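# Store two desk cartons in window seat, close lid

## Task

Move both cartons from the desk into the window seat, then close the seat's lid completely. The lid swings shut under its own weight whenever nothing supports it, and the task fails if it drops freely for more than a short distance or bangs shut. One robot or both may be used. At the end, release everything and back the robots away. The task also fails if any robot tips over or is left leaning.

## Robot and tools

Robots: two identical Hello Robot Stretch 4 units, r1 and r2, each about 1.6 m tall. Each has an omni-wheel base (rim within 0.23 m of its origin), a lift sliding on a mast, an arm that telescopes forward, a wrist with yaw, pitch and roll joints, and a two-finger gripper. Each carries four cameras: r1_head_camera, r1_head_left_camera, r1_head_right_camera, r1_wrist_camera, and the same four names with r2_.

Frames: the base frame has its origin on the floor beneath the base centre, x ahead, y to the left, z up. hand_pose (a point between the open fingertips) is in this frame; with all wrist joints at 0 its axes line up with the base frame. Its printed value may be slightly wrong. The odometry frame is the base frame as it was when the scene began. Each robot reports only in its own frames, so relative placement of the two robots must be judged from images, lidar_m or wrist_depth_mm.

execute_actions: arguments are actions (a list holding exactly one action, or empty to just fetch state and images) and cameras (list of camera names, or "all"; omitted or null means all, [] means none; a wrong name rejects the call). The single action is an object with keys r1 and/or r2. Per robot you may give:
- base: exactly one relative move, measured from where the base last reported itself: translate_m (metres, forward positive, -2 to 2), strafe_m (metres, left positive, -2 to 2) or rotate_rad (radians, counter-clockwise from above positive, -3.2 to 3.2).
- joints: absolute targets by name: lift_m 0 to 1.2; arm_m 0 to 0.55 (extension); wrist_yaw_rad -1.134 to 4.276 (0 ahead, positive left, 3.14 stowed; past 3.4 the arm may obstruct); wrist_pitch_rad -1.117 to 4.259 (0 level, 1.57 pointing down); wrist_roll_rad -1.117 to 4.259 (0 fingers level, positive clockwise seen from behind); gripper_m -0.038 to 0.141 (fingertip gap in metres; negative squeezes tips together). Joint targets outside range are clipped and reported; other bad values reject the whole call.
- pace: "slow", "default", "fast" or "max" (base up to 0.1/0.3/0.4/0.6 m/s and 1/2/3/4 rad/s; slower when lift_m is above 0.2, down to 0.3 m/s and 1 rad/s at 1.2).
- contact_limits: {"arm_m": value} from 0 (gentlest) to 0.75 (firmest), default 0.5.
- Or, on its own, end_of_arm: "enable_torque", to re-power wrist or gripper motors that shut off.
All motions in one action begin together. Omitted robots or joints may keep pushing toward older targets. Each action lasts at most 15 s. To unfold the wrist at a scene's start, send lift_m 0.4 with wrist_yaw_rad 0.

wait: seconds, 0 to 10; nothing new is commanded; returns the same as an empty execute_actions.
zoom_image: camera name and region [x0, y0, x1, y1] in pixels of that camera's latest full image, origin top-left, at most 504 by 504.
finished_scene: scene, the integer number of the current scene; irreversible, reports success. Call it only once the lid is closed, grippers are open and robots have backed off. If a call reports a stop, later calls in the same reply are skipped.

Results: a pictures line lists image order. base_status and joint_status give how each commanded motion ended: "done" (for the base this means the wheels turned as asked, slip included), "off_target", "contact_stop_at_<key>" (something blocked it; that part goes slack and may sink or roll), "limit_stop_at_<name>", "time_out", "torque_fault" (wrist or gripper motor went limp; send enable_torque). "limit_stop_at_tilt" means a lean over 6 degrees; lift, arm and wheels go slack. "limit_stop_at_own_body" means a joint nearly hit the robot itself, common with pitch below -0.2 and roll below -0.4 or above 4. on_its_own lists uncommanded behaviour; "held at" is a target, not the position. lidar_m: 12 distances in metres, 30-degree sectors, first straight ahead then counter-clockwise (4th left, 7th rear, 10th right); "-" is nothing seen or closer than 0.25 m; it sees tabletops and other robots, may miss glass, thin legs and things behind. wrist_depth_mm: 7x7 grid of depths, 100 to 2000 mm, top-left first. base_odometry is wheel-based (slip counts as travel); heading -3.142 to 3.142, left positive. If turned_by_wheels and turned_by_imu differ by over about 0.1 rad, a bump or slip occurred. base_tilt in degrees, forward and right positive, with a fixed offset up to about 1.5. motor_effort is percent of maximum with the action's peak in brackets; wheel_0, wheel_1, wheel_2 positive means turning right.

Gripping: command a gap smaller than the object; tighter pulls it toward the wrist. Gripper reading and "done" do not prove a grasp; a firm squeeze at gripper_m of 0 or more shows as an effort change. If fingertips snag on a surface, raise the lift. The camera calibration gives K, distortion and T_world_to_cam per camera, mapping the carrying robot's base frame to the camera.

Avoid: any pressing between the two robots (once bases touch, even millimetres more is a hard press; travel can differ by about 3 cm per metre between robots); driving or turning with over 1 kg held and arm_m above 0.2, especially fast; strong steady pushes or pulls with a high gripper; overloading a level wrist (about 2 kg causes a torque fault); dropping cartons; letting the lid fall or slam; leaving a robot tipped. Loose objects may occasionally get nudged by outside forces.

Each tool is called after "Emit:" as name([rows], argument=value, ...), one row to a line, values as JSON.

## Session

Emit:
execute_actions(actions=[])

Scene clock: 0.00 s.
r1.base_odometry: x=+0.000 y=+0.000 heading=+0.000 (m, m, rad; r1's odometry frame)
r1.turned_by_wheels: +0.000 (rad since the last result)
r1.turned_by_imu: +0.000 (rad since the last result)
r1.base_tilt: forward=-0.2 right=-0.5 (deg)
r1.lidar_m: 1.67 1.95 2.29 1.69 1.41 1.58 1.69 1.30 1.23 1.26 1.75 2.10
r1.base_status: not commanded
r1.joint_positions: lift_m=+0.243 arm_m=-0.001 wrist_yaw_rad=+3.169 wrist_pitch_rad=+0.016 wrist_roll_rad=-0.012 gripper_m=+0.057
r1.joint_status: not commanded
r1.motor_effort: lift_m=+19 arm_m=+0 wrist_yaw_rad=+0 wrist_pitch_rad=-7 wrist_roll_rad=+1 gripper_m=-5 wheel_0=+0 wheel_1=-1 wheel_2=+0 (%)
r1.hand_pose: x=-0.1208 y=+0.0794 z=+0.4170 quat_wxyz=(-0.014, -0.008, -0.006, +1.000) (m; r1's base frame)
r1.wrist_depth_mm: - 134 - 1863 1618 1464 1366 / - 133 - 1863 1708 1499 1366 / - 119 168 1808 1661 1499 1336 / - 125 191 1921 1618 1499 1366 / 133 135 1863 1921 1618 1537 1366 / 212 1464 212 1499 214 1138 1042 / 205 1281 1060 108 960 831 798
r2.base_odometry: x=+0.000 y=+0.000 heading=+0.000 (m, m, rad; r2's odometry frame)
r2.turned_by_wheels: +0.000 (rad since the last result)
r2.turned_by_imu: +0.000 (rad since the last result)
r2.base_tilt: forward=-1.1 right=-0.1 (deg)
r2.lidar_m: 1.36 2.01 1.89 2.11 2.30 1.48 0.95 0.90 1.62 1.11 1.04 1.07
r2.base_status: not commanded
r2.joint_positions: lift_m=+0.136 arm_m=+0.000 wrist_yaw_rad=+3.141 wrist_pitch_rad=+0.017 wrist_roll_rad=-0.003 gripper_m=+0.057
r2.joint_status: not commanded
r2.motor_effort: lift_m=+17 arm_m=+0 wrist_yaw_rad=+0 wrist_pitch_rad=-7 wrist_roll_rad=-2 gripper_m=-3 wheel_0=-1 wheel_1=+1 wheel_2=-1 (%)
r2.hand_pose: x=-0.1179 y=+0.0877 z=+0.3096 quat_wxyz=(+0.000, -0.008, -0.002, +1.000) (m; r2's base frame)
r2.wrist_depth_mm: - 128 1098 - - - - / - 125 184 1576 - - - / 109 133 234 - - - - / 134 1661 - - - - - / 1281 1499 1366 1576 1661 1863 1983 / 904 878 842 931 203 1042 1118 / 676 281 723 - 741 723 768
pictures: r1_head_camera, r1_head_left_camera, r1_head_right_camera, r1_wrist_camera, r2_head_camera, r2_head_left_camera, r2_head_right_camera, r2_wrist_camera
Images, in order (width x height): r1_head_camera 420x560, r1_head_left_camera 420x672, r1_head_right_camera 420x672, r1_wrist_camera 616x392, r2_head_camera 420x560, r2_head_left_camera 420x672, r2_head_right_camera 420x672, r2_wrist_camera 616x392.

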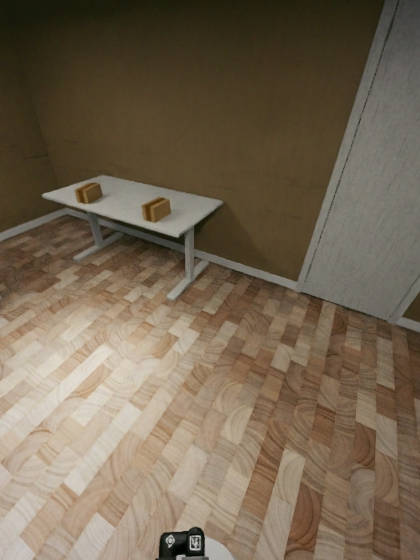

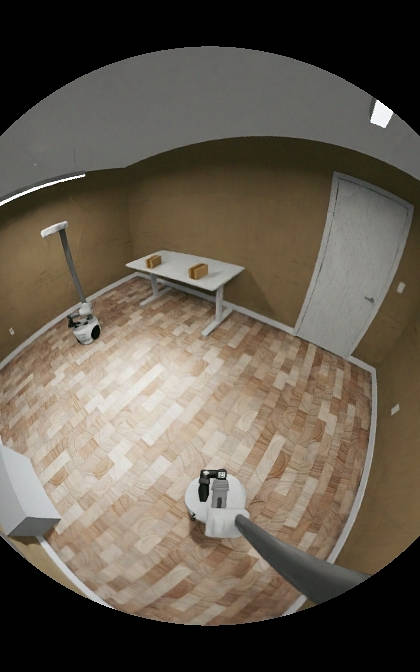

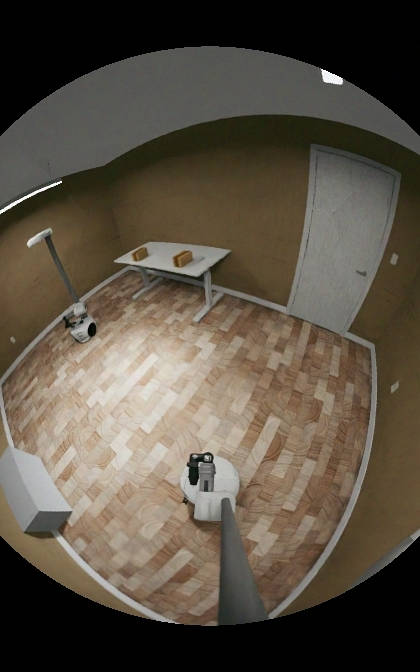

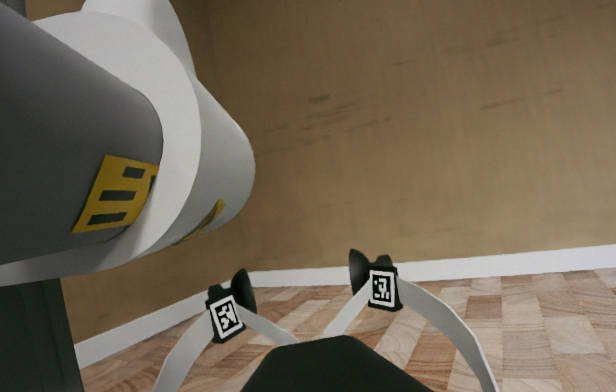

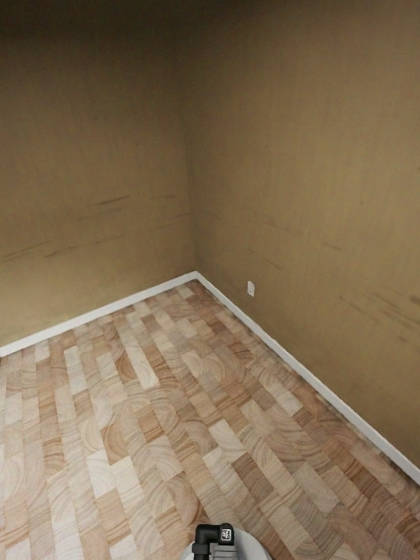

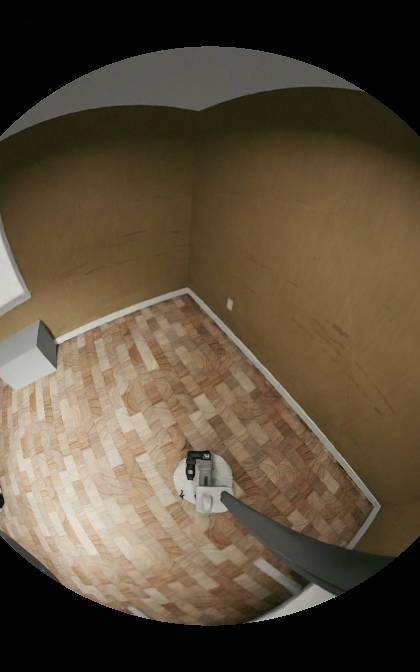

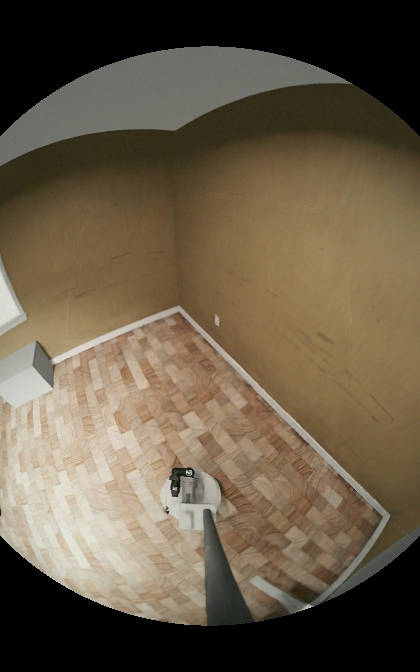

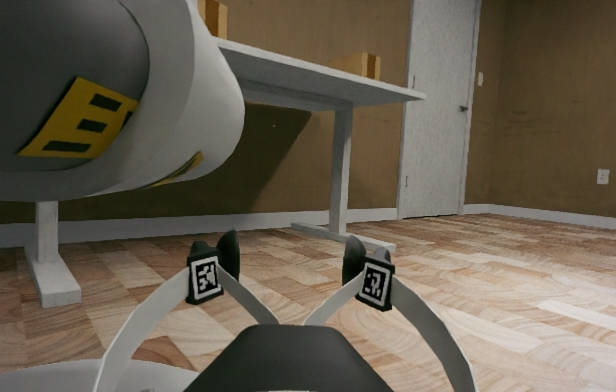

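Emit:
execute_actions([
  {"r1": {"base": {"rotate_rad": 1.9}, "joints": {"lift_m": 0.4, "wrist_yaw_rad": 0}}, "r2": {"base": {"rotate_rad": -2.7}, "joints": {"lift_m": 0.4}}},
], cameras=["r1_head_camera", "r1_head_left_camera", "r2_head_camera", "r2_head_left_camera", "r1_wrist_camera"])

Scene clock: 6.80 s.
r1.base_odometry: x=+0.000 y=+0.000 heading=+1.899 (m, m, rad; r1's odometry frame)
r1.turned_by_wheels: +1.899 (rad since the last result)
r1.turned_by_imu: +1.915 (rad since the last result)
r1.base_tilt: forward=-0.2 right=-0.6 (deg)
r1.lidar_m: 1.40 1.60 1.60 1.39 1.21 1.24 1.48 2.09 1.80 1.69 2.27 2.95
r1.base_status: done
r1.joint_positions: lift_m=+0.400 arm_m=-0.001 wrist_yaw_rad=+0.001 wrist_pitch_rad=+0.016 wrist_roll_rad=-0.012 gripper_m=+0.057
r1.joint_status: all done
r1.motor_effort: lift_m=+24(25) arm_m=+0(0) wrist_yaw_rad=-1(6) wrist_pitch_rad=-4(4) wrist_roll_rad=+1(1) gripper_m=-1(2) wheel_0=-4(9) wheel_1=-5(10) wheel_2=-5(10) (%)
r1.hand_pose: x=+0.4585 y=-0.0873 z=+0.5732 quat_wxyz=(+1.000, -0.006, +0.008, +0.000) (m; r1's base frame)
r1.wrist_depth_mm: 1281 1499 1808 - - - - / 1281 1464 1756 - - - - / 1229 1499 1708 - - - - / 1229 1397 1756 - - - - / 1255 1397 1464 1537 - - - / 1160 1397 212 1397 213 1499 1397 / 1160 1336 1182 108 1229 1098 1060
r2.base_odometry: x=+0.000 y=+0.000 heading=-2.699 (m, m, rad; r2's odometry frame)
r2.turned_by_wheels: -2.699 (rad since the last result)
r2.turned_by_imu: -2.733 (rad since the last result)
r2.base_tilt: forward=-0.9 right=-0.1 (deg)
r2.lidar_m: 0.90 1.71 1.17 1.04 1.05 1.31 2.02 1.87 1.96 2.18 1.65 1.03
r2.base_status: done
r2.joint_positions: lift_m=+0.400 arm_m=+0.000 wrist_yaw_rad=+3.141 wrist_pitch_rad=+0.017 wrist_roll_rad=-0.003 gripper_m=+0.057
r2.joint_status: all done
r2.motor_effort: lift_m=+22(22) arm_m=+0(0) wrist_yaw_rad=+0(0) wrist_pitch_rad=-8(8) wrist_roll_rad=+0(1) gripper_m=-1(1) wheel_0=+3(7) wheel_1=+4(9) wheel_2=+1(8) (%)
r2.hand_pose: x=-0.1179 y=+0.0877 z=+0.5730 quat_wxyz=(+0.000, -0.008, -0.002, +1.000) (m; r2's base frame)
r2.wrist_depth_mm: - 128 - - - 1499 1138 / - 126 184 - - 1430 1098 / 109 133 233 - - 1464 1118 / 134 1921 - - - 1430 1098 / 1921 - - - 1863 1430 1098 / 1537 1499 1430 1661 203 1430 1078 / 1182 1118 1255 - 1255 1229 1098
pictures: r1_head_camera, r1_head_left_camera, r1_wrist_camera, r2_head_camera, r2_head_left_camera
camera_calibration (this result's frames):
r1_wrist_camera: T_world_to_cam=[[-0.0478592, -0.984808, -0.16692, 0.033734], [-0.012723, 0.167699, -0.985756, 0.637858], [0.998773, -0.0450538, -0.0205556, -0.22279], [0, 0, 0, 1]] pos_world=[0.232247, -0.0837838, 0.629823]
Images, in order (width x height): r1_head_camera 420x560, r1_head_left_camera 420x672, r1_wrist_camera 616x392, r2_head_camera 420x560, r2_head_left_camera 420x672.

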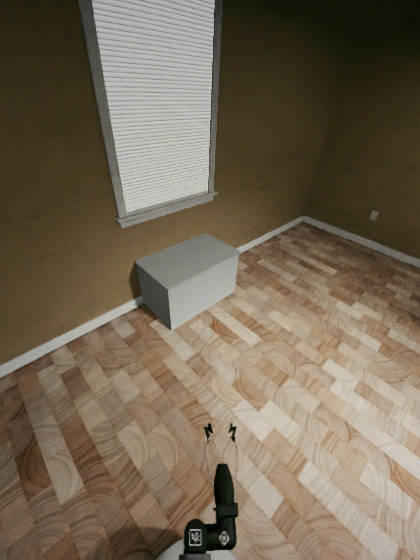

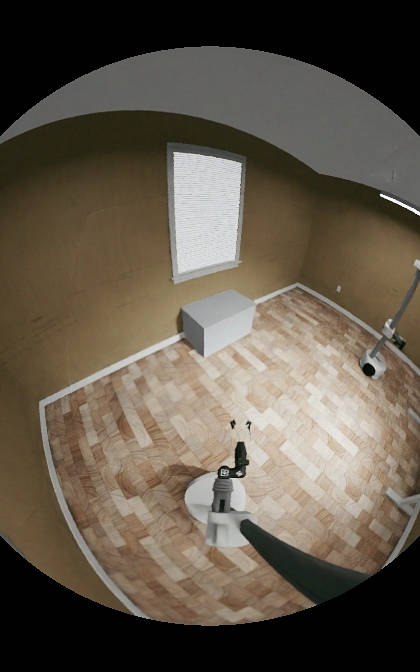

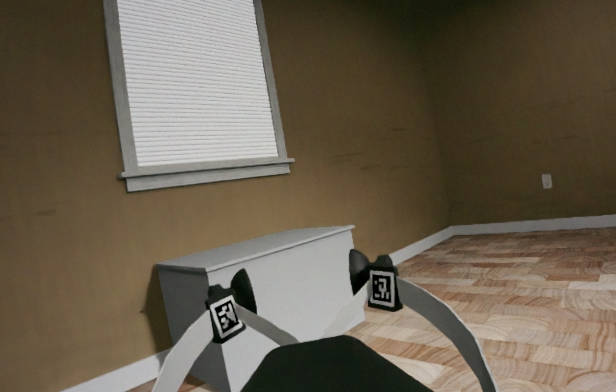

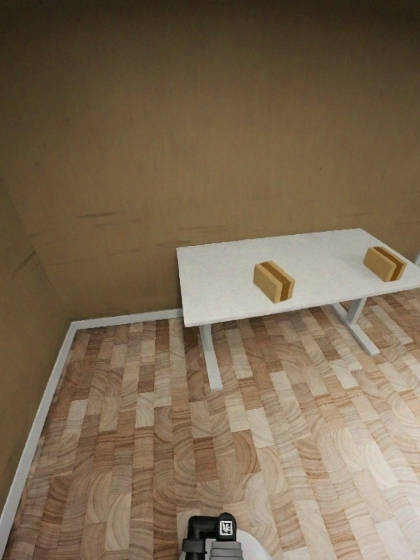

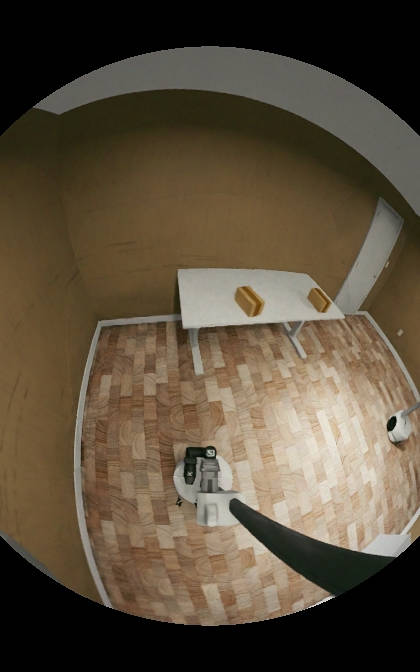

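Emit:
zoom_image(camera="r1_head_camera", region=[110, 210, 270, 340])

Emit:
zoom_image(camera="r1_wrist_camera", region=[130, 200, 400, 392])

Region (110, 210, 270, 340) of r1_head_camera's 420x560 image, scaled by 3.150, with more detail than that image has; it fills the top 410 rows of this view, and the rest is white.

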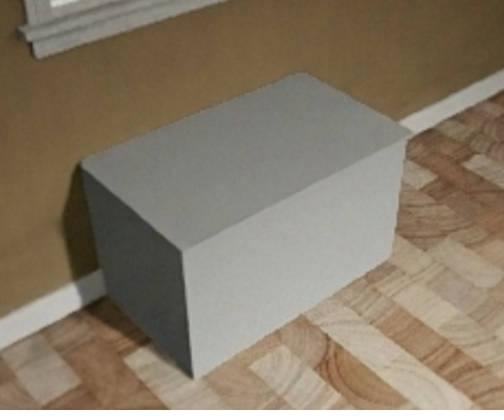

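Region (130, 200, 400, 392) of r1_wrist_camera's 616x392 image, scaled by 1.867; it fills the top 358 rows of this view, and the rest is white.

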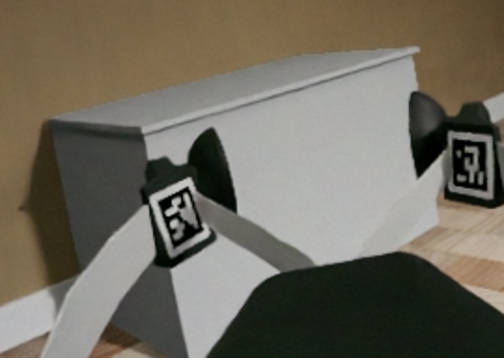

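Emit:
zoom_image(camera="r2_head_camera", region=[160, 210, 420, 400])

Region (160, 210, 420, 400) of r2_head_camera's 420x560 image, scaled by 1.938, with more detail than that image has; it fills the top 368 rows of this view, and the rest is white.

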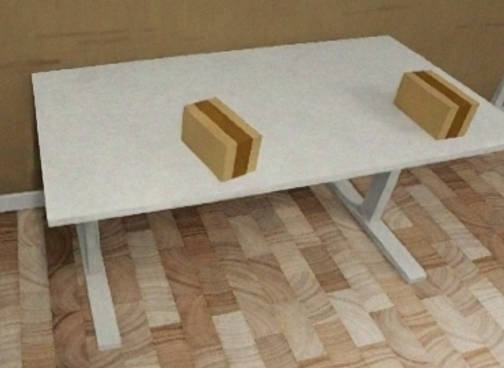

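Emit:
execute_actions([
  {"r1": {"base": {"translate_m": 0.68}, "joints": {"lift_m": 0.3, "gripper_m": 0.0}}, "r2": {"base": {"rotate_rad": 0.46}, "joints": {"lift_m": 0.62, "wrist_yaw_rad": 0, "gripper_m": 0.141}}},
], cameras=["r1_head_camera", "r1_wrist_camera"])

Emit:
execute_actions([
  {"r1": {"base": {"rotate_rad": 0.7}, "joints": {"wrist_yaw_rad": -0.7}}, "r2": {"base": {"strafe_m": -0.67}}},
], cameras=["r1_head_camera", "r1_wrist_camera", "r2_head_camera", "r2_wrist_camera"])

Scene clock: 69.63 s.
r1.base_odometry: x=-0.219 y=+0.644 heading=+1.899 (m, m, rad; r1's odometry frame)
r1.turned_by_wheels: +0.000 (rad since the last result)
r1.turned_by_imu: -0.004 (rad since the last result)
r1.base_tilt: forward=-0.1 right=-0.4 (deg)
r1.lidar_m: 0.76 0.72 1.10 1.33 1.69 1.71 2.04 2.63 1.94 2.02 1.98 1.24
r1.base_status: done
r1.joint_positions: lift_m=+0.300 arm_m=-0.001 wrist_yaw_rad=+0.000 wrist_pitch_rad=+0.016 wrist_roll_rad=-0.012 gripper_m=+0.000
r1.joint_status: all done
r1.motor_effort: lift_m=+16(24) arm_m=+0(0) wrist_yaw_rad=+0(1) wrist_pitch_rad=-7(7) wrist_roll_rad=+1(1) gripper_m=-6(5) wheel_0=+1(7) wheel_1=+3(13) wheel_2=-2(14) (%)
r1.hand_pose: x=+0.4585 y=-0.0874 z=+0.4739 quat_wxyz=(+1.000, -0.006, +0.008, +0.000) (m; r1's base frame)
r1.wrist_depth_mm: 854 976 1182 1537 - - - / 820 976 1205 1464 1863 - - / 809 946 1160 1464 1863 - - / 820 931 1118 1366 1756 - - / 798 854 683 778 1708 - 1808 / 661 508 580 195 183 1281 1160 / 741 504 574 108 960 891 891
r2.base_odometry: x=+0.000 y=+0.000 heading=-2.240 (m, m, rad; r2's odometry frame)
r2.turned_by_wheels: +0.460 (rad since the last result)
r2.turned_by_imu: +0.463 (rad since the last result)
r2.base_tilt: forward=-1.1 right=-0.1 (deg)
r2.lidar_m: 0.95 1.21 1.04 1.04 1.23 2.04 1.88 1.92 2.00 3.30 1.03 0.90
r2.base_status: done
r2.joint_positions: lift_m=+0.620 arm_m=+0.000 wrist_yaw_rad=+0.000 wrist_pitch_rad=+0.017 wrist_roll_rad=-0.003 gripper_m=+0.141
r2.joint_status: all done
r2.motor_effort: lift_m=+22(23) arm_m=+0(0) wrist_yaw_rad=-1(5) wrist_pitch_rad=-6(8) wrist_roll_rad=-2(2) gripper_m=+2(3) wheel_0=-2(7) wheel_1=-3(8) wheel_2=-1(7) (%)
r2.hand_pose: x=+0.4590 y=-0.0873 z=+0.7929 quat_wxyz=(+1.000, -0.002, +0.008, +0.000) (m; r2's base frame)
r2.wrist_depth_mm: 1160 1576 1537 1464 1397 1336 1255 / 1182 1576 1537 1499 1397 1336 1281 / 1182 1618 1576 1464 1430 1366 1281 / 1229 1618 1576 1499 1430 1336 1281 / 1229 214 1618 1537 831 723 691 / 1255 1618 1576 1499 1430 1366 1336 / 1229 1499 1661 - 1430 1366 1336
pictures: r1_head_camera, r1_wrist_camera
camera_calibration (this result's frames):
r1_wrist_camera: T_world_to_cam=[[-0.048129, -0.984795, -0.16692, 0.0172011], [-0.0126769, 0.167702, -0.985756, 0.539943], [0.998761, -0.0453274, -0.0205555, -0.22483], [0, 0, 0, 1]] pos_world=[0.232224, -0.0838009, 0.530502]
Images, in order (width x height): r1_head_camera 420x560, r1_wrist_camera 616x392.

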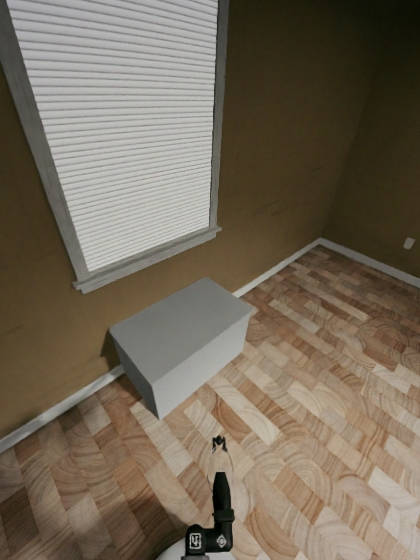

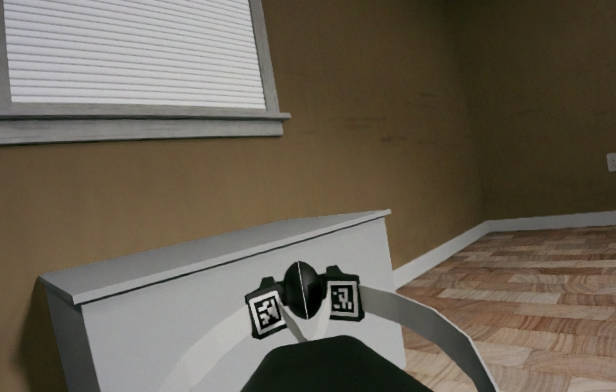

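Scene clock: 73.20 s.
r1.base_odometry: x=-0.219 y=+0.644 heading=+2.598 (m, m, rad; r1's odometry frame)
r1.turned_by_wheels: +0.699 (rad since the last result)
r1.turned_by_imu: +0.705 (rad since the last result)
r1.base_tilt: forward=-0.1 right=-0.3 (deg)
r1.lidar_m: 1.07 1.12 1.50 1.68 1.75 2.32 2.64 1.93 1.51 3.04 0.97 0.73
r1.base_status: done
r1.joint_positions: lift_m=+0.300 arm_m=-0.001 wrist_yaw_rad=-0.699 wrist_pitch_rad=+0.016 wrist_roll_rad=-0.012 gripper_m=+0.000
r1.joint_status: all done
r1.motor_effort: lift_m=+16(16) arm_m=+0(0) wrist_yaw_rad=-1(7) wrist_pitch_rad=-1(5) wrist_roll_rad=+1(0) gripper_m=-5(6) wheel_0=-2(7) wheel_1=-3(13) wheel_2=-3(10) (%)
r1.hand_pose: x=+0.3344 y=-0.2526 z=+0.4739 quat_wxyz=(+0.939, -0.003, +0.010, -0.343) (m; r1's base frame)
r1.wrist_depth_mm: 798 946 1118 1464 - - - / 788 931 1118 1430 1921 - - / 788 917 1098 1366 1863 - - / 768 904 1078 1308 1661 - - / 778 831 676 715 917 - 1863 / 768 640 535 195 183 1281 1182 / 750 691 530 108 917 891 891
r2.base_odometry: x=-0.526 y=+0.416 heading=-2.240 (m, m, rad; r2's odometry frame)
r2.turned_by_wheels: +0.000 (rad since the last result)
r2.turned_by_imu: +0.003 (rad since the last result)
r2.base_tilt: forward=-0.9 right=-0.3 (deg)
r2.lidar_m: 0.72 0.87 1.68 1.69 2.01 2.22 1.83 1.54 3.03 2.90 0.85 0.72
r2.base_status: done
r2.joint_positions: lift_m=+0.620 arm_m=+0.000 wrist_yaw_rad=+0.000 wrist_pitch_rad=+0.017 wrist_roll_rad=-0.003 gripper_m=+0.141
r2.joint_status: not commanded
r2.motor_effort: lift_m=+22(22) arm_m=+0(0) wrist_yaw_rad=-1(1) wrist_pitch_rad=-7(8) wrist_roll_rad=-1(1) gripper_m=+2(1) wheel_0=+1(10) wheel_1=+1(10) wheel_2=+0(0) (%)
r2.hand_pose: x=+0.4590 y=-0.0873 z=+0.7930 quat_wxyz=(+1.000, -0.002, +0.008, +0.000) (m; r2's base frame)
r2.wrist_depth_mm: 1499 1397 1336 1255 1205 1138 1098 / 1499 1430 1366 1308 1229 1160 1118 / 1499 1464 1397 1281 1229 1138 1118 / 1537 1464 1308 580 1229 1160 1160 / 661 213 559 574 591 634 683 / 1618 960 1397 500 1229 462 473 / 1499 1430 1430 - 1281 1229 1182
pictures: r1_head_camera, r1_wrist_camera, r2_head_camera, r2_wrist_camera
camera_calibration (this result's frames):
r1_wrist_camera: T_world_to_cam=[[-0.671038, -0.722389, -0.166919, 0.123105], [0.0983012, 0.136461, -0.985756, 0.521075], [0.734877, -0.677888, -0.0205589, -0.179966], [0, 0, 0, 1]] pos_world=[0.163639, -0.104174, 0.530501]
r2_wrist_camera: T_world_to_cam=[[-0.0421787, -0.99812, 0.0444691, -0.115607], [-0.101814, -0.0399831, -0.994, 0.86836], [0.993909, -0.0464531, -0.0999362, -0.152153], [0, 0, 0, 1]] pos_world=[0.234762, -0.0877383, 0.853085]
Images, in order (width x height): r1_head_camera 420x560, r1_wrist_camera 616x392, r2_head_camera 420x560, r2_wrist_camera 616x392.

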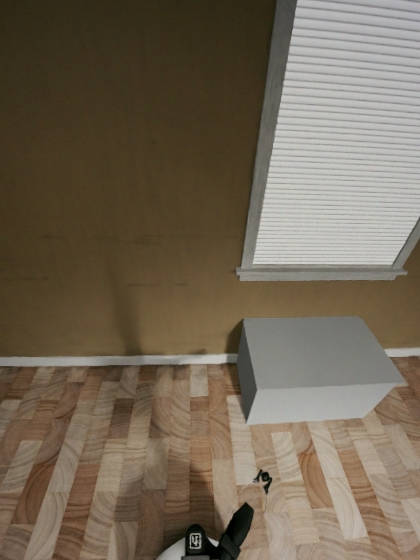

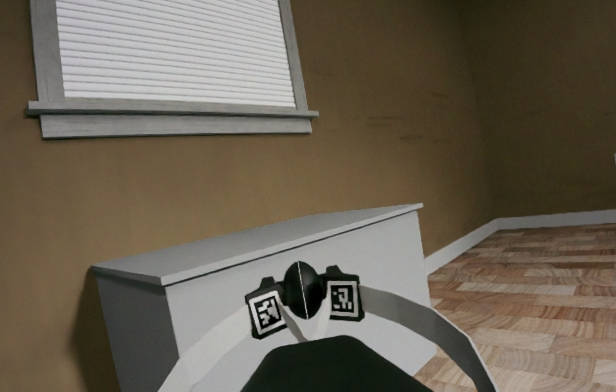

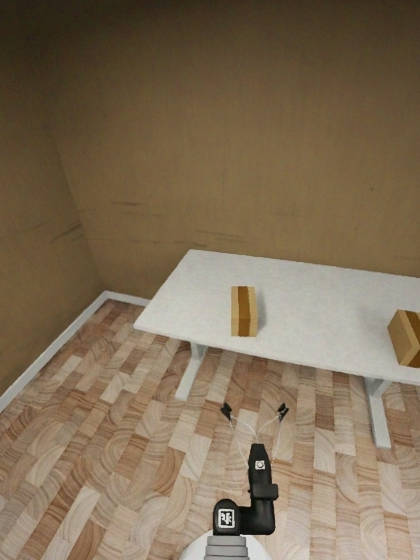

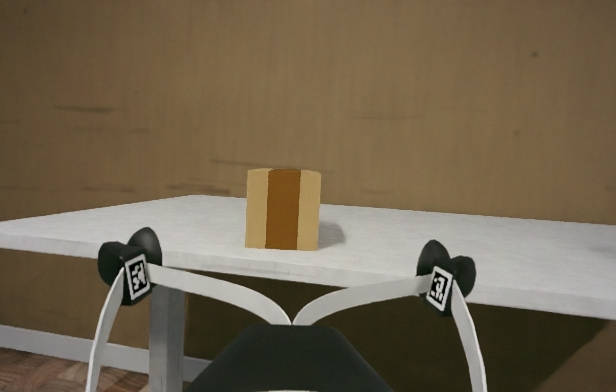

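Emit:
execute_actions([
  {"r2": {"base": {"strafe_m": 0.012}, "joints": {"arm_m": 0.3, "lift_m": 0.61}}, "r1": {"base": {"translate_m": 0.2}, "joints": {"lift_m": 0.22}}},
], cameras=["r1_head_camera", "r1_wrist_camera", "r2_head_camera", "r2_wrist_camera"])

Scene clock: 82.23 s.
r1.base_odometry: x=-0.390 y=+0.747 heading=+2.599 (m, m, rad; r1's odometry frame)
r1.turned_by_wheels: +0.000 (rad since the last result)
r1.turned_by_imu: -0.001 (rad since the last result)
r1.base_tilt: forward=-0.2 right=-0.4 (deg)
r1.lidar_m: 0.87 0.93 1.26 1.68 1.75 2.34 2.84 1.74 1.66 3.02 0.69 0.54
r1.base_status: done
r1.joint_positions: lift_m=+0.220 arm_m=-0.001 wrist_yaw_rad=-0.700 wrist_pitch_rad=+0.016 wrist_roll_rad=-0.012 gripper_m=+0.000
r1.joint_status: all done
r1.motor_effort: lift_m=+15(18) arm_m=+0(0) wrist_yaw_rad=+0(1) wrist_pitch_rad=-5(4) wrist_roll_rad=+1(1) gripper_m=-4(8) wheel_0=+3(6) wheel_1=+4(7) wheel_2=-4(14) (%)
r1.hand_pose: x=+0.3344 y=-0.2526 z=+0.3940 quat_wxyz=(+0.939, -0.003, +0.010, -0.343) (m; r1's base frame)
r1.wrist_depth_mm: 621 723 917 1138 1618 - - / 627 723 878 1118 1464 - - / 621 732 854 1098 1464 - - / 609 715 820 500 615 - - / 603 569 384 427 585 842 1576 / 585 621 382 195 183 820 1008 / 585 627 366 108 569 715 759
r2.base_odometry: x=-0.516 y=+0.408 heading=-2.240 (m, m, rad; r2's odometry frame)
r2.turned_by_wheels: +0.000 (rad since the last result)
r2.turned_by_imu: -0.001 (rad since the last result)
r2.base_tilt: forward=-1.0 right=-0.1 (deg)
r2.lidar_m: 0.71 0.86 1.66 1.67 2.00 2.23 1.80 1.66 3.06 2.93 0.83 0.70
r2.base_status: done
r2.joint_positions: lift_m=+0.610 arm_m=+0.298 wrist_yaw_rad=+0.000 wrist_pitch_rad=+0.017 wrist_roll_rad=-0.003 gripper_m=+0.141
r2.joint_status: all done
r2.motor_effort: lift_m=+13(20) arm_m=+10(9) wrist_yaw_rad=+0(1) wrist_pitch_rad=-6(7) wrist_roll_rad=-1(1) gripper_m=-1(3) wheel_0=-2(8) wheel_1=+4(9) wheel_2=+0(2) (%)
r2.hand_pose: x=+0.7576 y=-0.0874 z=+0.7837 quat_wxyz=(+1.000, -0.002, +0.008, +0.000) (m; r2's base frame)
r2.wrist_depth_mm: 1182 1098 1042 1008 960 917 866 / 1205 1138 1042 1008 976 904 878 / 1182 1160 1060 1025 976 917 891 / 1205 1138 759 277 976 931 878 / 459 213 285 282 484 585 621 / 298 286 276 286 287 322 362 / 254 240 236 - 243 245 254
pictures: r1_head_camera, r1_wrist_camera, r2_head_camera, r2_wrist_camera
camera_calibration (this result's frames):
r1_wrist_camera: T_world_to_cam=[[-0.67119, -0.722248, -0.166919, 0.10979], [0.09833, 0.13644, -0.985756, 0.442286], [0.734735, -0.678043, -0.0205588, -0.181585], [0, 0, 0, 1]] pos_world=[0.163617, -0.104173, 0.450579]
r2_wrist_camera: T_world_to_cam=[[-0.0423472, -0.998113, 0.0444644, -0.102513], [-0.10171, -0.0399664, -0.994011, 0.889479], [0.993912, -0.0466161, -0.0998254, -0.450026], [0, 0, 0, 1]] pos_world=[0.533414, -0.0877488, 0.843786]
Images, in order (width x height): r1_head_camera 420x560, r1_wrist_camera 616x392, r2_head_camera 420x560, r2_wrist_camera 616x392.

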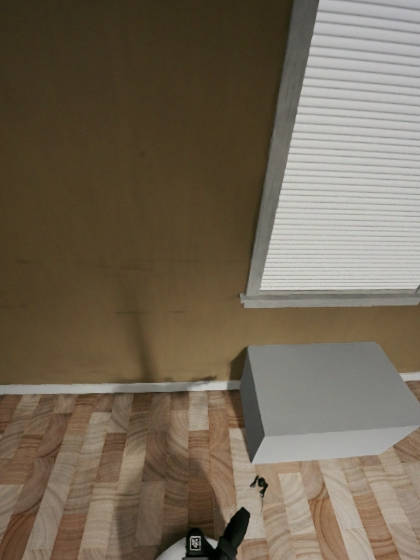

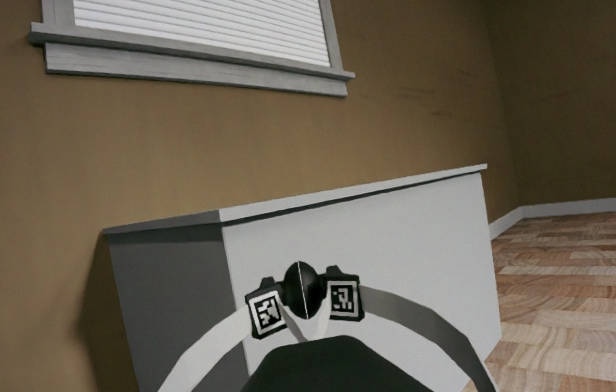

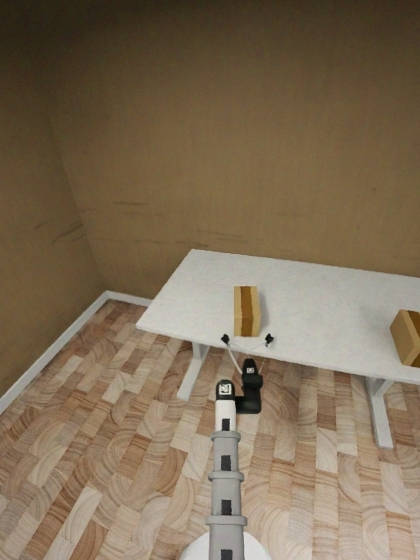

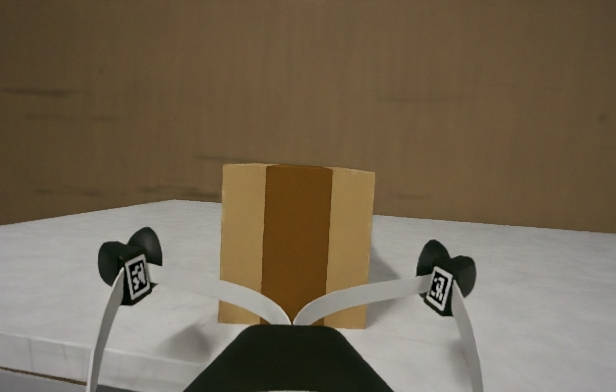

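Emit:
zoom_image(camera="r1_wrist_camera", region=[90, 150, 510, 300])

Emit:
zoom_image(camera="r1_head_camera", region=[220, 330, 420, 520])

Region (90, 150, 510, 300) of r1_wrist_camera's 616x392 image, scaled by 1.200; it fills the top 180 rows of this view, and the rest is white.

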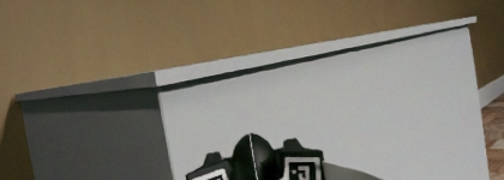

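Region (220, 330, 420, 520) of r1_head_camera's 420x560 image, scaled by 2.520, with more detail than that image has; it fills the top 479 rows of this view, and the rest is white.

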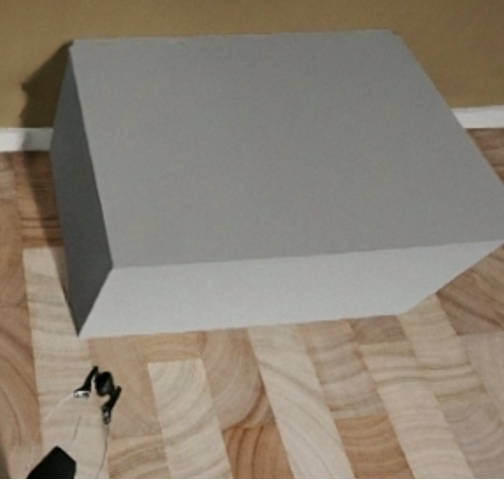

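Emit:
execute_actions([
  {"r2": {"base": {"strafe_m": -0.005}, "joints": {"arm_m": 0.41}, "contact_limits": {"arm_m": 0.2}}, "r1": {"joints": {"lift_m": 0.1, "wrist_pitch_rad": -0.5, "arm_m": 0.05, "wrist_yaw_rad": -1.0}}},
], cameras=["r1_wrist_camera", "r2_head_camera", "r2_wrist_camera"])

Scene clock: 101.27 s.
r1.base_odometry: x=-0.390 y=+0.747 heading=+2.599 (m, m, rad; r1's odometry frame)
r1.turned_by_wheels: +0.000 (rad since the last result)
r1.turned_by_imu: -0.001 (rad since the last result)
r1.base_tilt: forward=-0.1 right=-0.4 (deg)
r1.lidar_m: 0.89 0.90 1.23 1.68 1.75 2.32 2.84 1.72 1.67 3.03 0.68 0.53
r1.base_status: not commanded
r1.joint_positions: lift_m=+0.100 arm_m=+0.014 wrist_yaw_rad=-0.953 wrist_pitch_rad=-0.303 wrist_roll_rad=-0.012 gripper_m=+0.000
r1.joint_status: arm_m limit_stop_at_own_body (moved +0.014 of +0.051); wrist_yaw_rad limit_stop_at_own_body (moved -0.254 of -0.300); wrist_pitch_rad limit_stop_at_own_body (moved -0.319 of -0.516); the others done
r1.on_its_own: wrist_yaw_rad is held at -0.953, not at your -1.000, since a limit_stop_at_own_body; wrist_pitch_rad is held at -0.304, not at your -0.500, since a limit_stop_at_own_body; arm_m is slack since a limit_stop_at_own_body (your +0.050 is given up)
r1.motor_effort: lift_m=+15(15) arm_m=+0(6) wrist_yaw_rad=+0(4) wrist_pitch_rad=-7(9) wrist_roll_rad=+1(1) gripper_m=-7(8) wheel_0=+3(3) wheel_1=+4(5) wheel_2=-4(4) (%)
r1.hand_pose: x=+0.2727 y=-0.2751 z=+0.3646 quat_wxyz=(+0.878, -0.075, -0.131, -0.454) (m; r1's base frame)
r1.wrist_depth_mm: 809 1008 1464 - - - - / 768 960 1336 - - - - / 741 904 1205 1808 - - - / 723 878 1138 1618 - - - / 668 394 496 707 - - - / 462 373 402 195 183 - - / 442 353 392 108 866 1336 1308
r2.base_odometry: x=-0.520 y=+0.411 heading=-2.240 (m, m, rad; r2's odometry frame)
r2.turned_by_wheels: +0.000 (rad since the last result)
r2.turned_by_imu: -0.001 (rad since the last result)
r2.base_tilt: forward=-1.0 right=-0.3 (deg)
r2.lidar_m: 0.71 0.85 1.67 1.67 1.97 2.21 1.82 1.68 3.05 2.90 0.83 0.71
r2.base_status: done
r2.joint_positions: lift_m=+0.610 arm_m=+0.408 wrist_yaw_rad=-0.001 wrist_pitch_rad=+0.017 wrist_roll_rad=-0.003 gripper_m=+0.141
r2.joint_status: all done
r2.motor_effort: lift_m=+13(13) arm_m=+10(11) wrist_yaw_rad=+2(2) wrist_pitch_rad=-6(8) wrist_roll_rad=+0(2) gripper_m=+0(0) wheel_0=-2(8) wheel_1=+2(9) wheel_2=+0(1) (%)
r2.contact_limits: arm_m 0.2
r2.hand_pose: x=+0.8675 y=-0.0876 z=+0.7837 quat_wxyz=(+1.000, -0.002, +0.008, +0.000) (m; r2's base frame)
r2.wrist_depth_mm: 1025 991 917 891 842 809 768 / 1060 1008 960 904 854 820 768 / 1098 1008 976 904 866 831 798 / 1098 1008 182 182 212 842 798 / 462 211 185 184 187 580 621 / 297 283 187 186 189 320 359 / 221 214 190 - 229 244 251
pictures: r1_wrist_camera, r2_head_camera, r2_wrist_camera
camera_calibration (this result's frames):
r1_wrist_camera: T_world_to_cam=[[-0.799257, -0.575356, -0.17365, 0.124983], [0.308601, -0.144966, -0.94008, 0.271045], [0.515707, -0.804954, 0.29342, -0.241762], [0, 0, 0, 1]] pos_world=[0.140927, -0.0834052, 0.347445]
r2_wrist_camera: T_world_to_cam=[[-0.0429409, -0.998088, 0.0444644, -0.0975145], [-0.101733, -0.0399059, -0.994011, 0.900672], [0.993885, -0.0472072, -0.0998249, -0.559262], [0, 0, 0, 1]] pos_world=[0.643282, -0.087787, 0.843786]
Images, in order (width x height): r1_wrist_camera 616x392, r2_head_camera 420x560, r2_wrist_camera 616x392.

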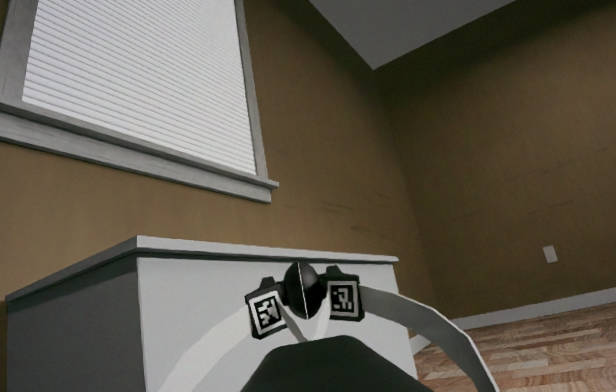

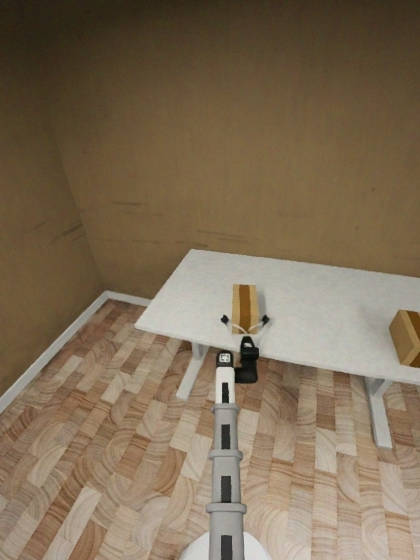

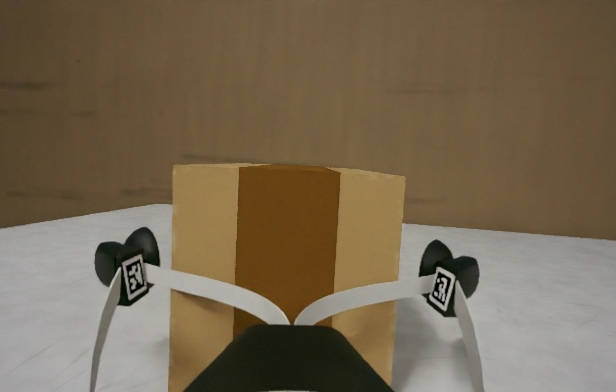

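Emit:
zoom_image(camera="r1_wrist_camera", region=[0, 220, 420, 330])

Emit:
execute_actions([
  {"r2": {"joints": {"gripper_m": 0.04}}, "r1": {"joints": {"lift_m": 0.2}}},
], cameras=["r2_wrist_camera"])

Region (0, 220, 420, 330) of r1_wrist_camera's 616x392 image, scaled by 1.200; it fills the top 132 rows of this view, and the rest is white.

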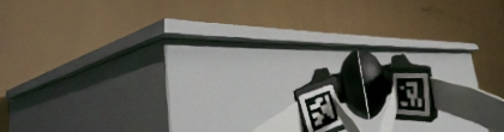

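Scene clock: 112.40 s.
r1.base_odometry: x=-0.390 y=+0.747 heading=+2.599 (m, m, rad; r1's odometry frame)
r1.turned_by_wheels: +0.000 (rad since the last result)
r1.turned_by_imu: -0.001 (rad since the last result)
r1.base_tilt: forward=-0.1 right=-0.5 (deg)
r1.lidar_m: 0.87 0.93 1.25 1.69 1.75 2.36 2.84 1.69 1.66 3.03 0.66 0.56
r1.base_status: not commanded
r1.joint_positions: lift_m=+0.200 arm_m=+0.014 wrist_yaw_rad=-0.953 wrist_pitch_rad=-0.303 wrist_roll_rad=-0.012 gripper_m=+0.000
r1.joint_status: all done
r1.on_its_own: wrist_yaw_rad is held at -0.953, not at your -1.000, since a limit_stop_at_own_body; wrist_pitch_rad is held at -0.304, not at your -0.500, since a limit_stop_at_own_body; arm_m is slack since a limit_stop_at_own_body (your +0.050 is given up)
r1.motor_effort: lift_m=+24(26) arm_m=+0(0) wrist_yaw_rad=+0(0) wrist_pitch_rad=-4(4) wrist_roll_rad=+1(0) gripper_m=-7(7) wheel_0=+3(3) wheel_1=+5(4) wheel_2=-4(4) (%)
r1.hand_pose: x=+0.2727 y=-0.2751 z=+0.4638 quat_wxyz=(+0.878, -0.075, -0.131, -0.454) (m; r1's base frame)
r1.wrist_depth_mm: 820 1008 1430 - - - - / 778 976 1308 - - - - / 741 904 1229 1756 - - - / 715 842 1098 1618 - - - / 683 820 1060 1397 - - - / 647 778 904 195 183 - - / 445 347 389 108 878 1756 1708
r2.base_odometry: x=-0.520 y=+0.411 heading=-2.240 (m, m, rad; r2's odometry frame)
r2.turned_by_wheels: +0.000 (rad since the last result)
r2.turned_by_imu: -0.001 (rad since the last result)
r2.base_tilt: forward=-1.0 right=-0.1 (deg)
r2.lidar_m: 0.75 0.86 1.66 1.69 2.00 2.22 1.82 1.65 3.05 2.90 0.84 0.70
r2.base_status: not commanded
r2.joint_positions: lift_m=+0.610 arm_m=+0.408 wrist_yaw_rad=+0.000 wrist_pitch_rad=+0.017 wrist_roll_rad=-0.003 gripper_m=+0.041
r2.joint_status: all done
r2.motor_effort: lift_m=+13(13) arm_m=+10(10) wrist_yaw_rad=+0(2) wrist_pitch_rad=-8(8) wrist_roll_rad=-2(1) gripper_m=-26(22) wheel_0=-2(2) wheel_1=+2(1) wheel_2=+0(0) (%)
r2.hand_pose: x=+0.8677 y=-0.0874 z=+0.7837 quat_wxyz=(+1.000, -0.002, +0.009, +0.000) (m; r2's base frame)
r2.wrist_depth_mm: 1042 991 946 891 854 820 768 / 1042 991 946 891 854 820 778 / 1098 991 960 931 878 809 788 / 1078 1008 168 169 172 831 778 / 455 424 170 171 173 580 621 / 277 177 172 173 175 180 359 / 221 224 174 - 216 234 254
pictures: r2_wrist_camera
camera_calibration (this result's frames):
r2_wrist_camera: T_world_to_cam=[[-0.0423435, -0.998113, 0.044473, -0.0978622], [-0.101905, -0.0399661, -0.993991, 0.900768], [0.993893, -0.0466211, -0.10002, -0.559228], [0, 0, 0, 1]] pos_world=[0.643462, -0.0877491, 0.843773]
Images, in order (width x height): r2_wrist_camera 616x392.

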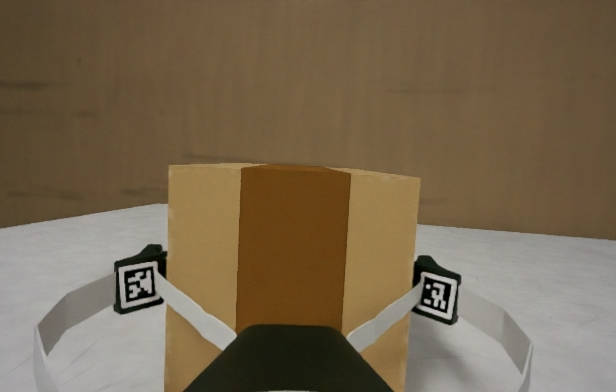

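Emit:
execute_actions([
  {"r2": {"joints": {"lift_m": 0.72}}, "r1": {"base": {"strafe_m": -0.04}, "joints": {"lift_m": 0.18, "arm_m": 0.05, "wrist_yaw_rad": -0.7, "wrist_pitch_rad": -0.15}}},
], cameras=["r2_wrist_camera", "r2_head_camera", "r1_wrist_camera"])

Scene clock: 130.00 s.
r1.base_odometry: x=-0.370 y=+0.781 heading=+2.599 (m, m, rad; r1's odometry frame)
r1.turned_by_wheels: +0.000 (rad since the last result)
r1.turned_by_imu: -0.001 (rad since the last result)
r1.base_tilt: forward=-0.1 right=-0.4 (deg)
r1.lidar_m: 0.88 0.92 1.27 1.74 1.82 2.38 2.17 1.68 1.64 3.00 0.67 0.52
r1.base_status: done
r1.joint_positions: lift_m=+0.180 arm_m=+0.049 wrist_yaw_rad=-0.700 wrist_pitch_rad=-0.148 wrist_roll_rad=-0.012 gripper_m=+0.000
r1.joint_status: all done
r1.motor_effort: lift_m=+15(22) arm_m=+8(9) wrist_yaw_rad=+1(5) wrist_pitch_rad=-6(4) wrist_roll_rad=+1(1) gripper_m=-5(3) wheel_0=+1(11) wheel_1=-2(6) wheel_2=+0(2) (%)
r1.hand_pose: x=+0.3813 y=-0.2507 z=+0.4013 quat_wxyz=(+0.937, -0.031, -0.067, -0.342) (m; r1's base frame)
r1.wrist_depth_mm: 640 750 946 1182 1661 - - / 615 715 866 1138 1576 - - / 615 723 866 1060 1464 - - / 597 691 831 1008 1336 1863 - / 580 627 324 366 488 707 - / 559 473 309 195 183 640 1430 / 544 488 296 108 455 615 991
r2.base_odometry: x=-0.520 y=+0.411 heading=-2.240 (m, m, rad; r2's odometry frame)
r2.turned_by_wheels: +0.000 (rad since the last result)
r2.turned_by_imu: -0.001 (rad since the last result)
r2.base_tilt: forward=-1.1 right=-0.1 (deg)
r2.lidar_m: 0.73 0.84 1.68 1.67 2.01 2.23 1.83 1.64 3.05 2.94 0.83 0.72
r2.base_status: not commanded
r2.joint_positions: lift_m=+0.719 arm_m=+0.408 wrist_yaw_rad=+0.000 wrist_pitch_rad=+0.024 wrist_roll_rad=-0.003 gripper_m=+0.041
r2.joint_status: all done
r2.on_its_own: wrist_pitch_rad is at rest, and its effort (-28) is outside its rest range (-23 to +23)
r2.motor_effort: lift_m=+24(26) arm_m=+10(10) wrist_yaw_rad=+0(0) wrist_pitch_rad=-28(29) wrist_roll_rad=-1(1) gripper_m=-24(27) wheel_0=-2(2) wheel_1=+2(1) wheel_2=+0(0) (%)
r2.hand_pose: x=+0.8676 y=-0.0874 z=+0.8908 quat_wxyz=(+1.000, -0.002, +0.012, +0.000) (m; r2's base frame)
r2.wrist_depth_mm: 1025 976 931 891 854 809 778 / 1060 976 917 891 854 820 768 / 1060 1025 946 917 878 820 778 / 1098 1060 176 178 181 820 798 / 1098 854 173 175 178 842 809 / 508 178 170 171 174 179 647 / 404 413 167 - 171 430 466
pictures: r1_wrist_camera, r2_head_camera, r2_wrist_camera
camera_calibration (this result's frames):
r1_wrist_camera: T_world_to_cam=[[-0.650185, -0.739919, -0.172567, 0.133698], [0.221888, 0.0323067, -0.974537, 0.366869], [0.726654, -0.671919, 0.143174, -0.27566], [0, 0, 0, 1]] pos_world=[0.205834, -0.0981481, 0.420066]
r2_wrist_camera: T_world_to_cam=[[-0.0420303, -0.998113, 0.0447693, -0.103162], [-0.108854, -0.0399675, -0.993254, 1.01258], [0.993169, -0.0466201, -0.106969, -0.541663], [0, 0, 0, 1]] pos_world=[0.643851, -0.087749, 0.952429]
Images, in order (width x height): r1_wrist_camera 616x392, r2_head_camera 420x560, r2_wrist_camera 616x392.

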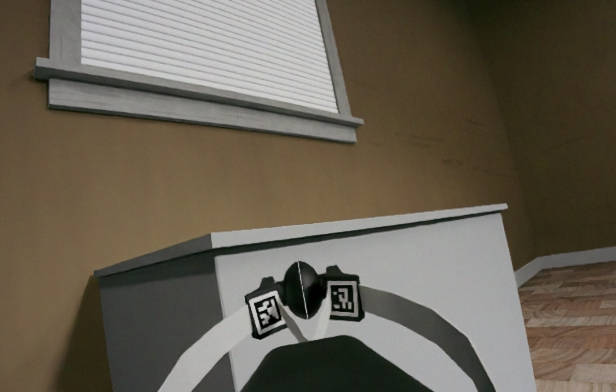

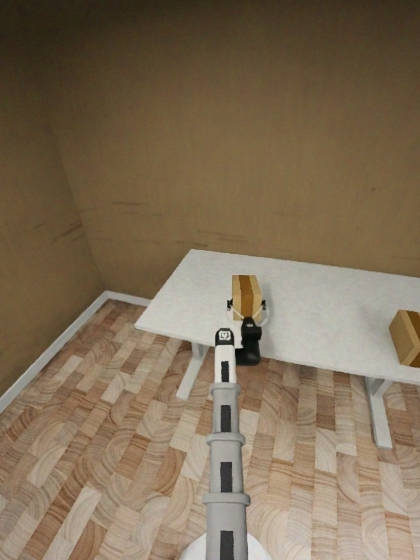

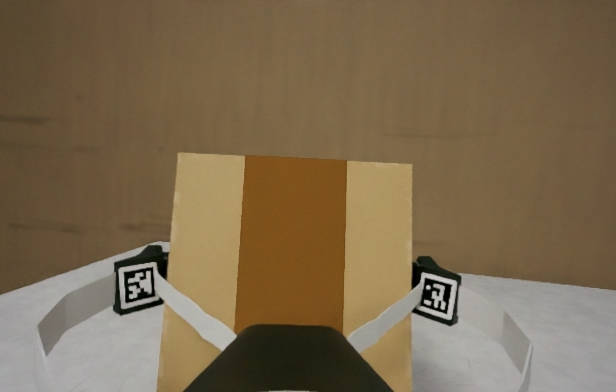

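Emit:
execute_actions([
  {"r2": {"joints": {"lift_m": 0.9, "arm_m": 0.05, "wrist_pitch_rad": 0.45, "gripper_m": 0.02}}, "r1": {"joints": {"arm_m": 0.16}, "pace": "slow", "contact_limits": {"arm_m": 0.1}}},
], cameras=["r2_wrist_camera", "r1_wrist_camera"])

Scene clock: 137.90 s.
r1.base_odometry: x=-0.370 y=+0.781 heading=+2.599 (m, m, rad; r1's odometry frame)
r1.turned_by_wheels: +0.000 (rad since the last result)
r1.turned_by_imu: -0.001 (rad since the last result)
r1.base_tilt: forward=-0.2 right=-0.4 (deg)
r1.lidar_m: 0.87 0.91 1.25 1.73 1.80 2.42 2.20 1.64 1.65 3.00 0.69 0.55
r1.base_status: not commanded
r1.joint_positions: lift_m=+0.180 arm_m=+0.155 wrist_yaw_rad=-0.715 wrist_pitch_rad=-0.151 wrist_roll_rad=-0.012 gripper_m=+0.000
r1.joint_status: arm_m contact_stop (moved +0.107 of +0.111)
r1.on_its_own: arm_m is slack since a contact_stop (your +0.160 is given up); wrist_yaw_rad is at rest, and its effort (+42) is outside its rest range (-13 to +13)
r1.motor_effort: lift_m=+15(15) arm_m=+0(13) wrist_yaw_rad=+42(43) wrist_pitch_rad=+3(3) wrist_roll_rad=+1(1) gripper_m=-7(5) wheel_0=+2(2) wheel_1=-2(2) wheel_2=-2(1) (%)
r1.contact_limits: arm_m 0.1
r1.hand_pose: x=+0.4842 y=-0.2529 z=+0.4020 quat_wxyz=(+0.934, -0.032, -0.069, -0.349) (m; r1's base frame)
r1.wrist_depth_mm: 535 640 809 1042 1499 - - / 530 621 750 946 1397 - - / 521 615 732 946 1281 1983 - / 512 591 707 831 1060 1464 - / 496 530 281 241 314 455 - / 473 442 286 200 182 418 654 / 466 455 255 109 294 402 597
r2.base_odometry: x=-0.520 y=+0.411 heading=-2.240 (m, m, rad; r2's odometry frame)
r2.turned_by_wheels: +0.000 (rad since the last result)
r2.turned_by_imu: -0.001 (rad since the last result)
r2.base_tilt: forward=-1.1 right=-0.1 (deg)
r2.lidar_m: 0.48 0.85 1.69 1.69 2.02 2.23 1.82 1.64 3.04 2.92 0.84 0.71
r2.base_status: not commanded
r2.joint_positions: lift_m=+0.899 arm_m=+0.052 wrist_yaw_rad=+0.000 wrist_pitch_rad=+0.459 wrist_roll_rad=-0.003 gripper_m=+0.021
r2.joint_status: all done
r2.on_its_own: wrist_pitch_rad is at rest, and its effort (-25) is outside its rest range (-23 to +23)
r2.motor_effort: lift_m=+24(25) arm_m=-10(11) wrist_yaw_rad=+1(1) wrist_pitch_rad=-25(30) wrist_roll_rad=-4(1) gripper_m=-33(33) wheel_0=-2(2) wheel_1=+2(1) wheel_2=+0(0) (%)
r2.hand_pose: x=+0.4813 y=-0.0875 z=+0.9500 quat_wxyz=(+0.974, -0.002, +0.227, +0.000) (m; r2's base frame)
r2.wrist_depth_mm: 1397 1336 1229 1138 1098 1042 991 / 1464 1397 1281 1229 1160 1098 1060 / 1618 931 946 991 1025 1042 1118 / 691 707 162 163 165 788 820 / 1618 615 164 166 168 634 634 / 1281 171 166 168 170 174 530 / 1182 1205 169 - 174 1281 1229
pictures: r1_wrist_camera, r2_wrist_camera
camera_calibration (this result's frames):
r1_wrist_camera: T_world_to_cam=[[-0.660425, -0.730781, -0.172621, 0.206377], [0.224308, 0.0273908, -0.974133, 0.342277], [0.716606, -0.682062, 0.145831, -0.350811], [0, 0, 0, 1]] pos_world=[0.310915, -0.0978338, 0.420207]
r2_wrist_camera: T_world_to_cam=[[-0.0195744, -0.998109, 0.0582658, -0.145753], [-0.516938, -0.0397794, -0.855098, 1.09452], [0.855799, -0.0468579, -0.515182, 0.302264], [0, 0, 0, 1]] pos_world=[0.304268, -0.0877744, 1.10013]
Images, in order (width x height): r1_wrist_camera 616x392, r2_wrist_camera 616x392.

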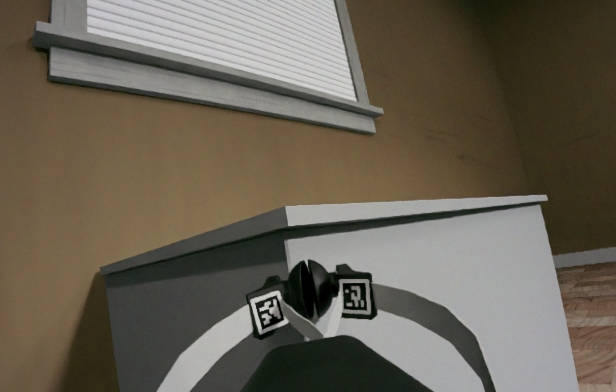

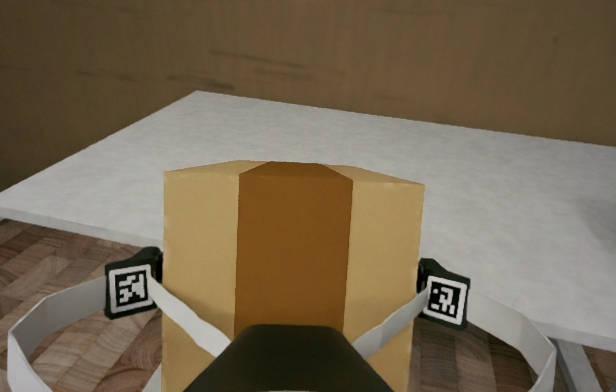

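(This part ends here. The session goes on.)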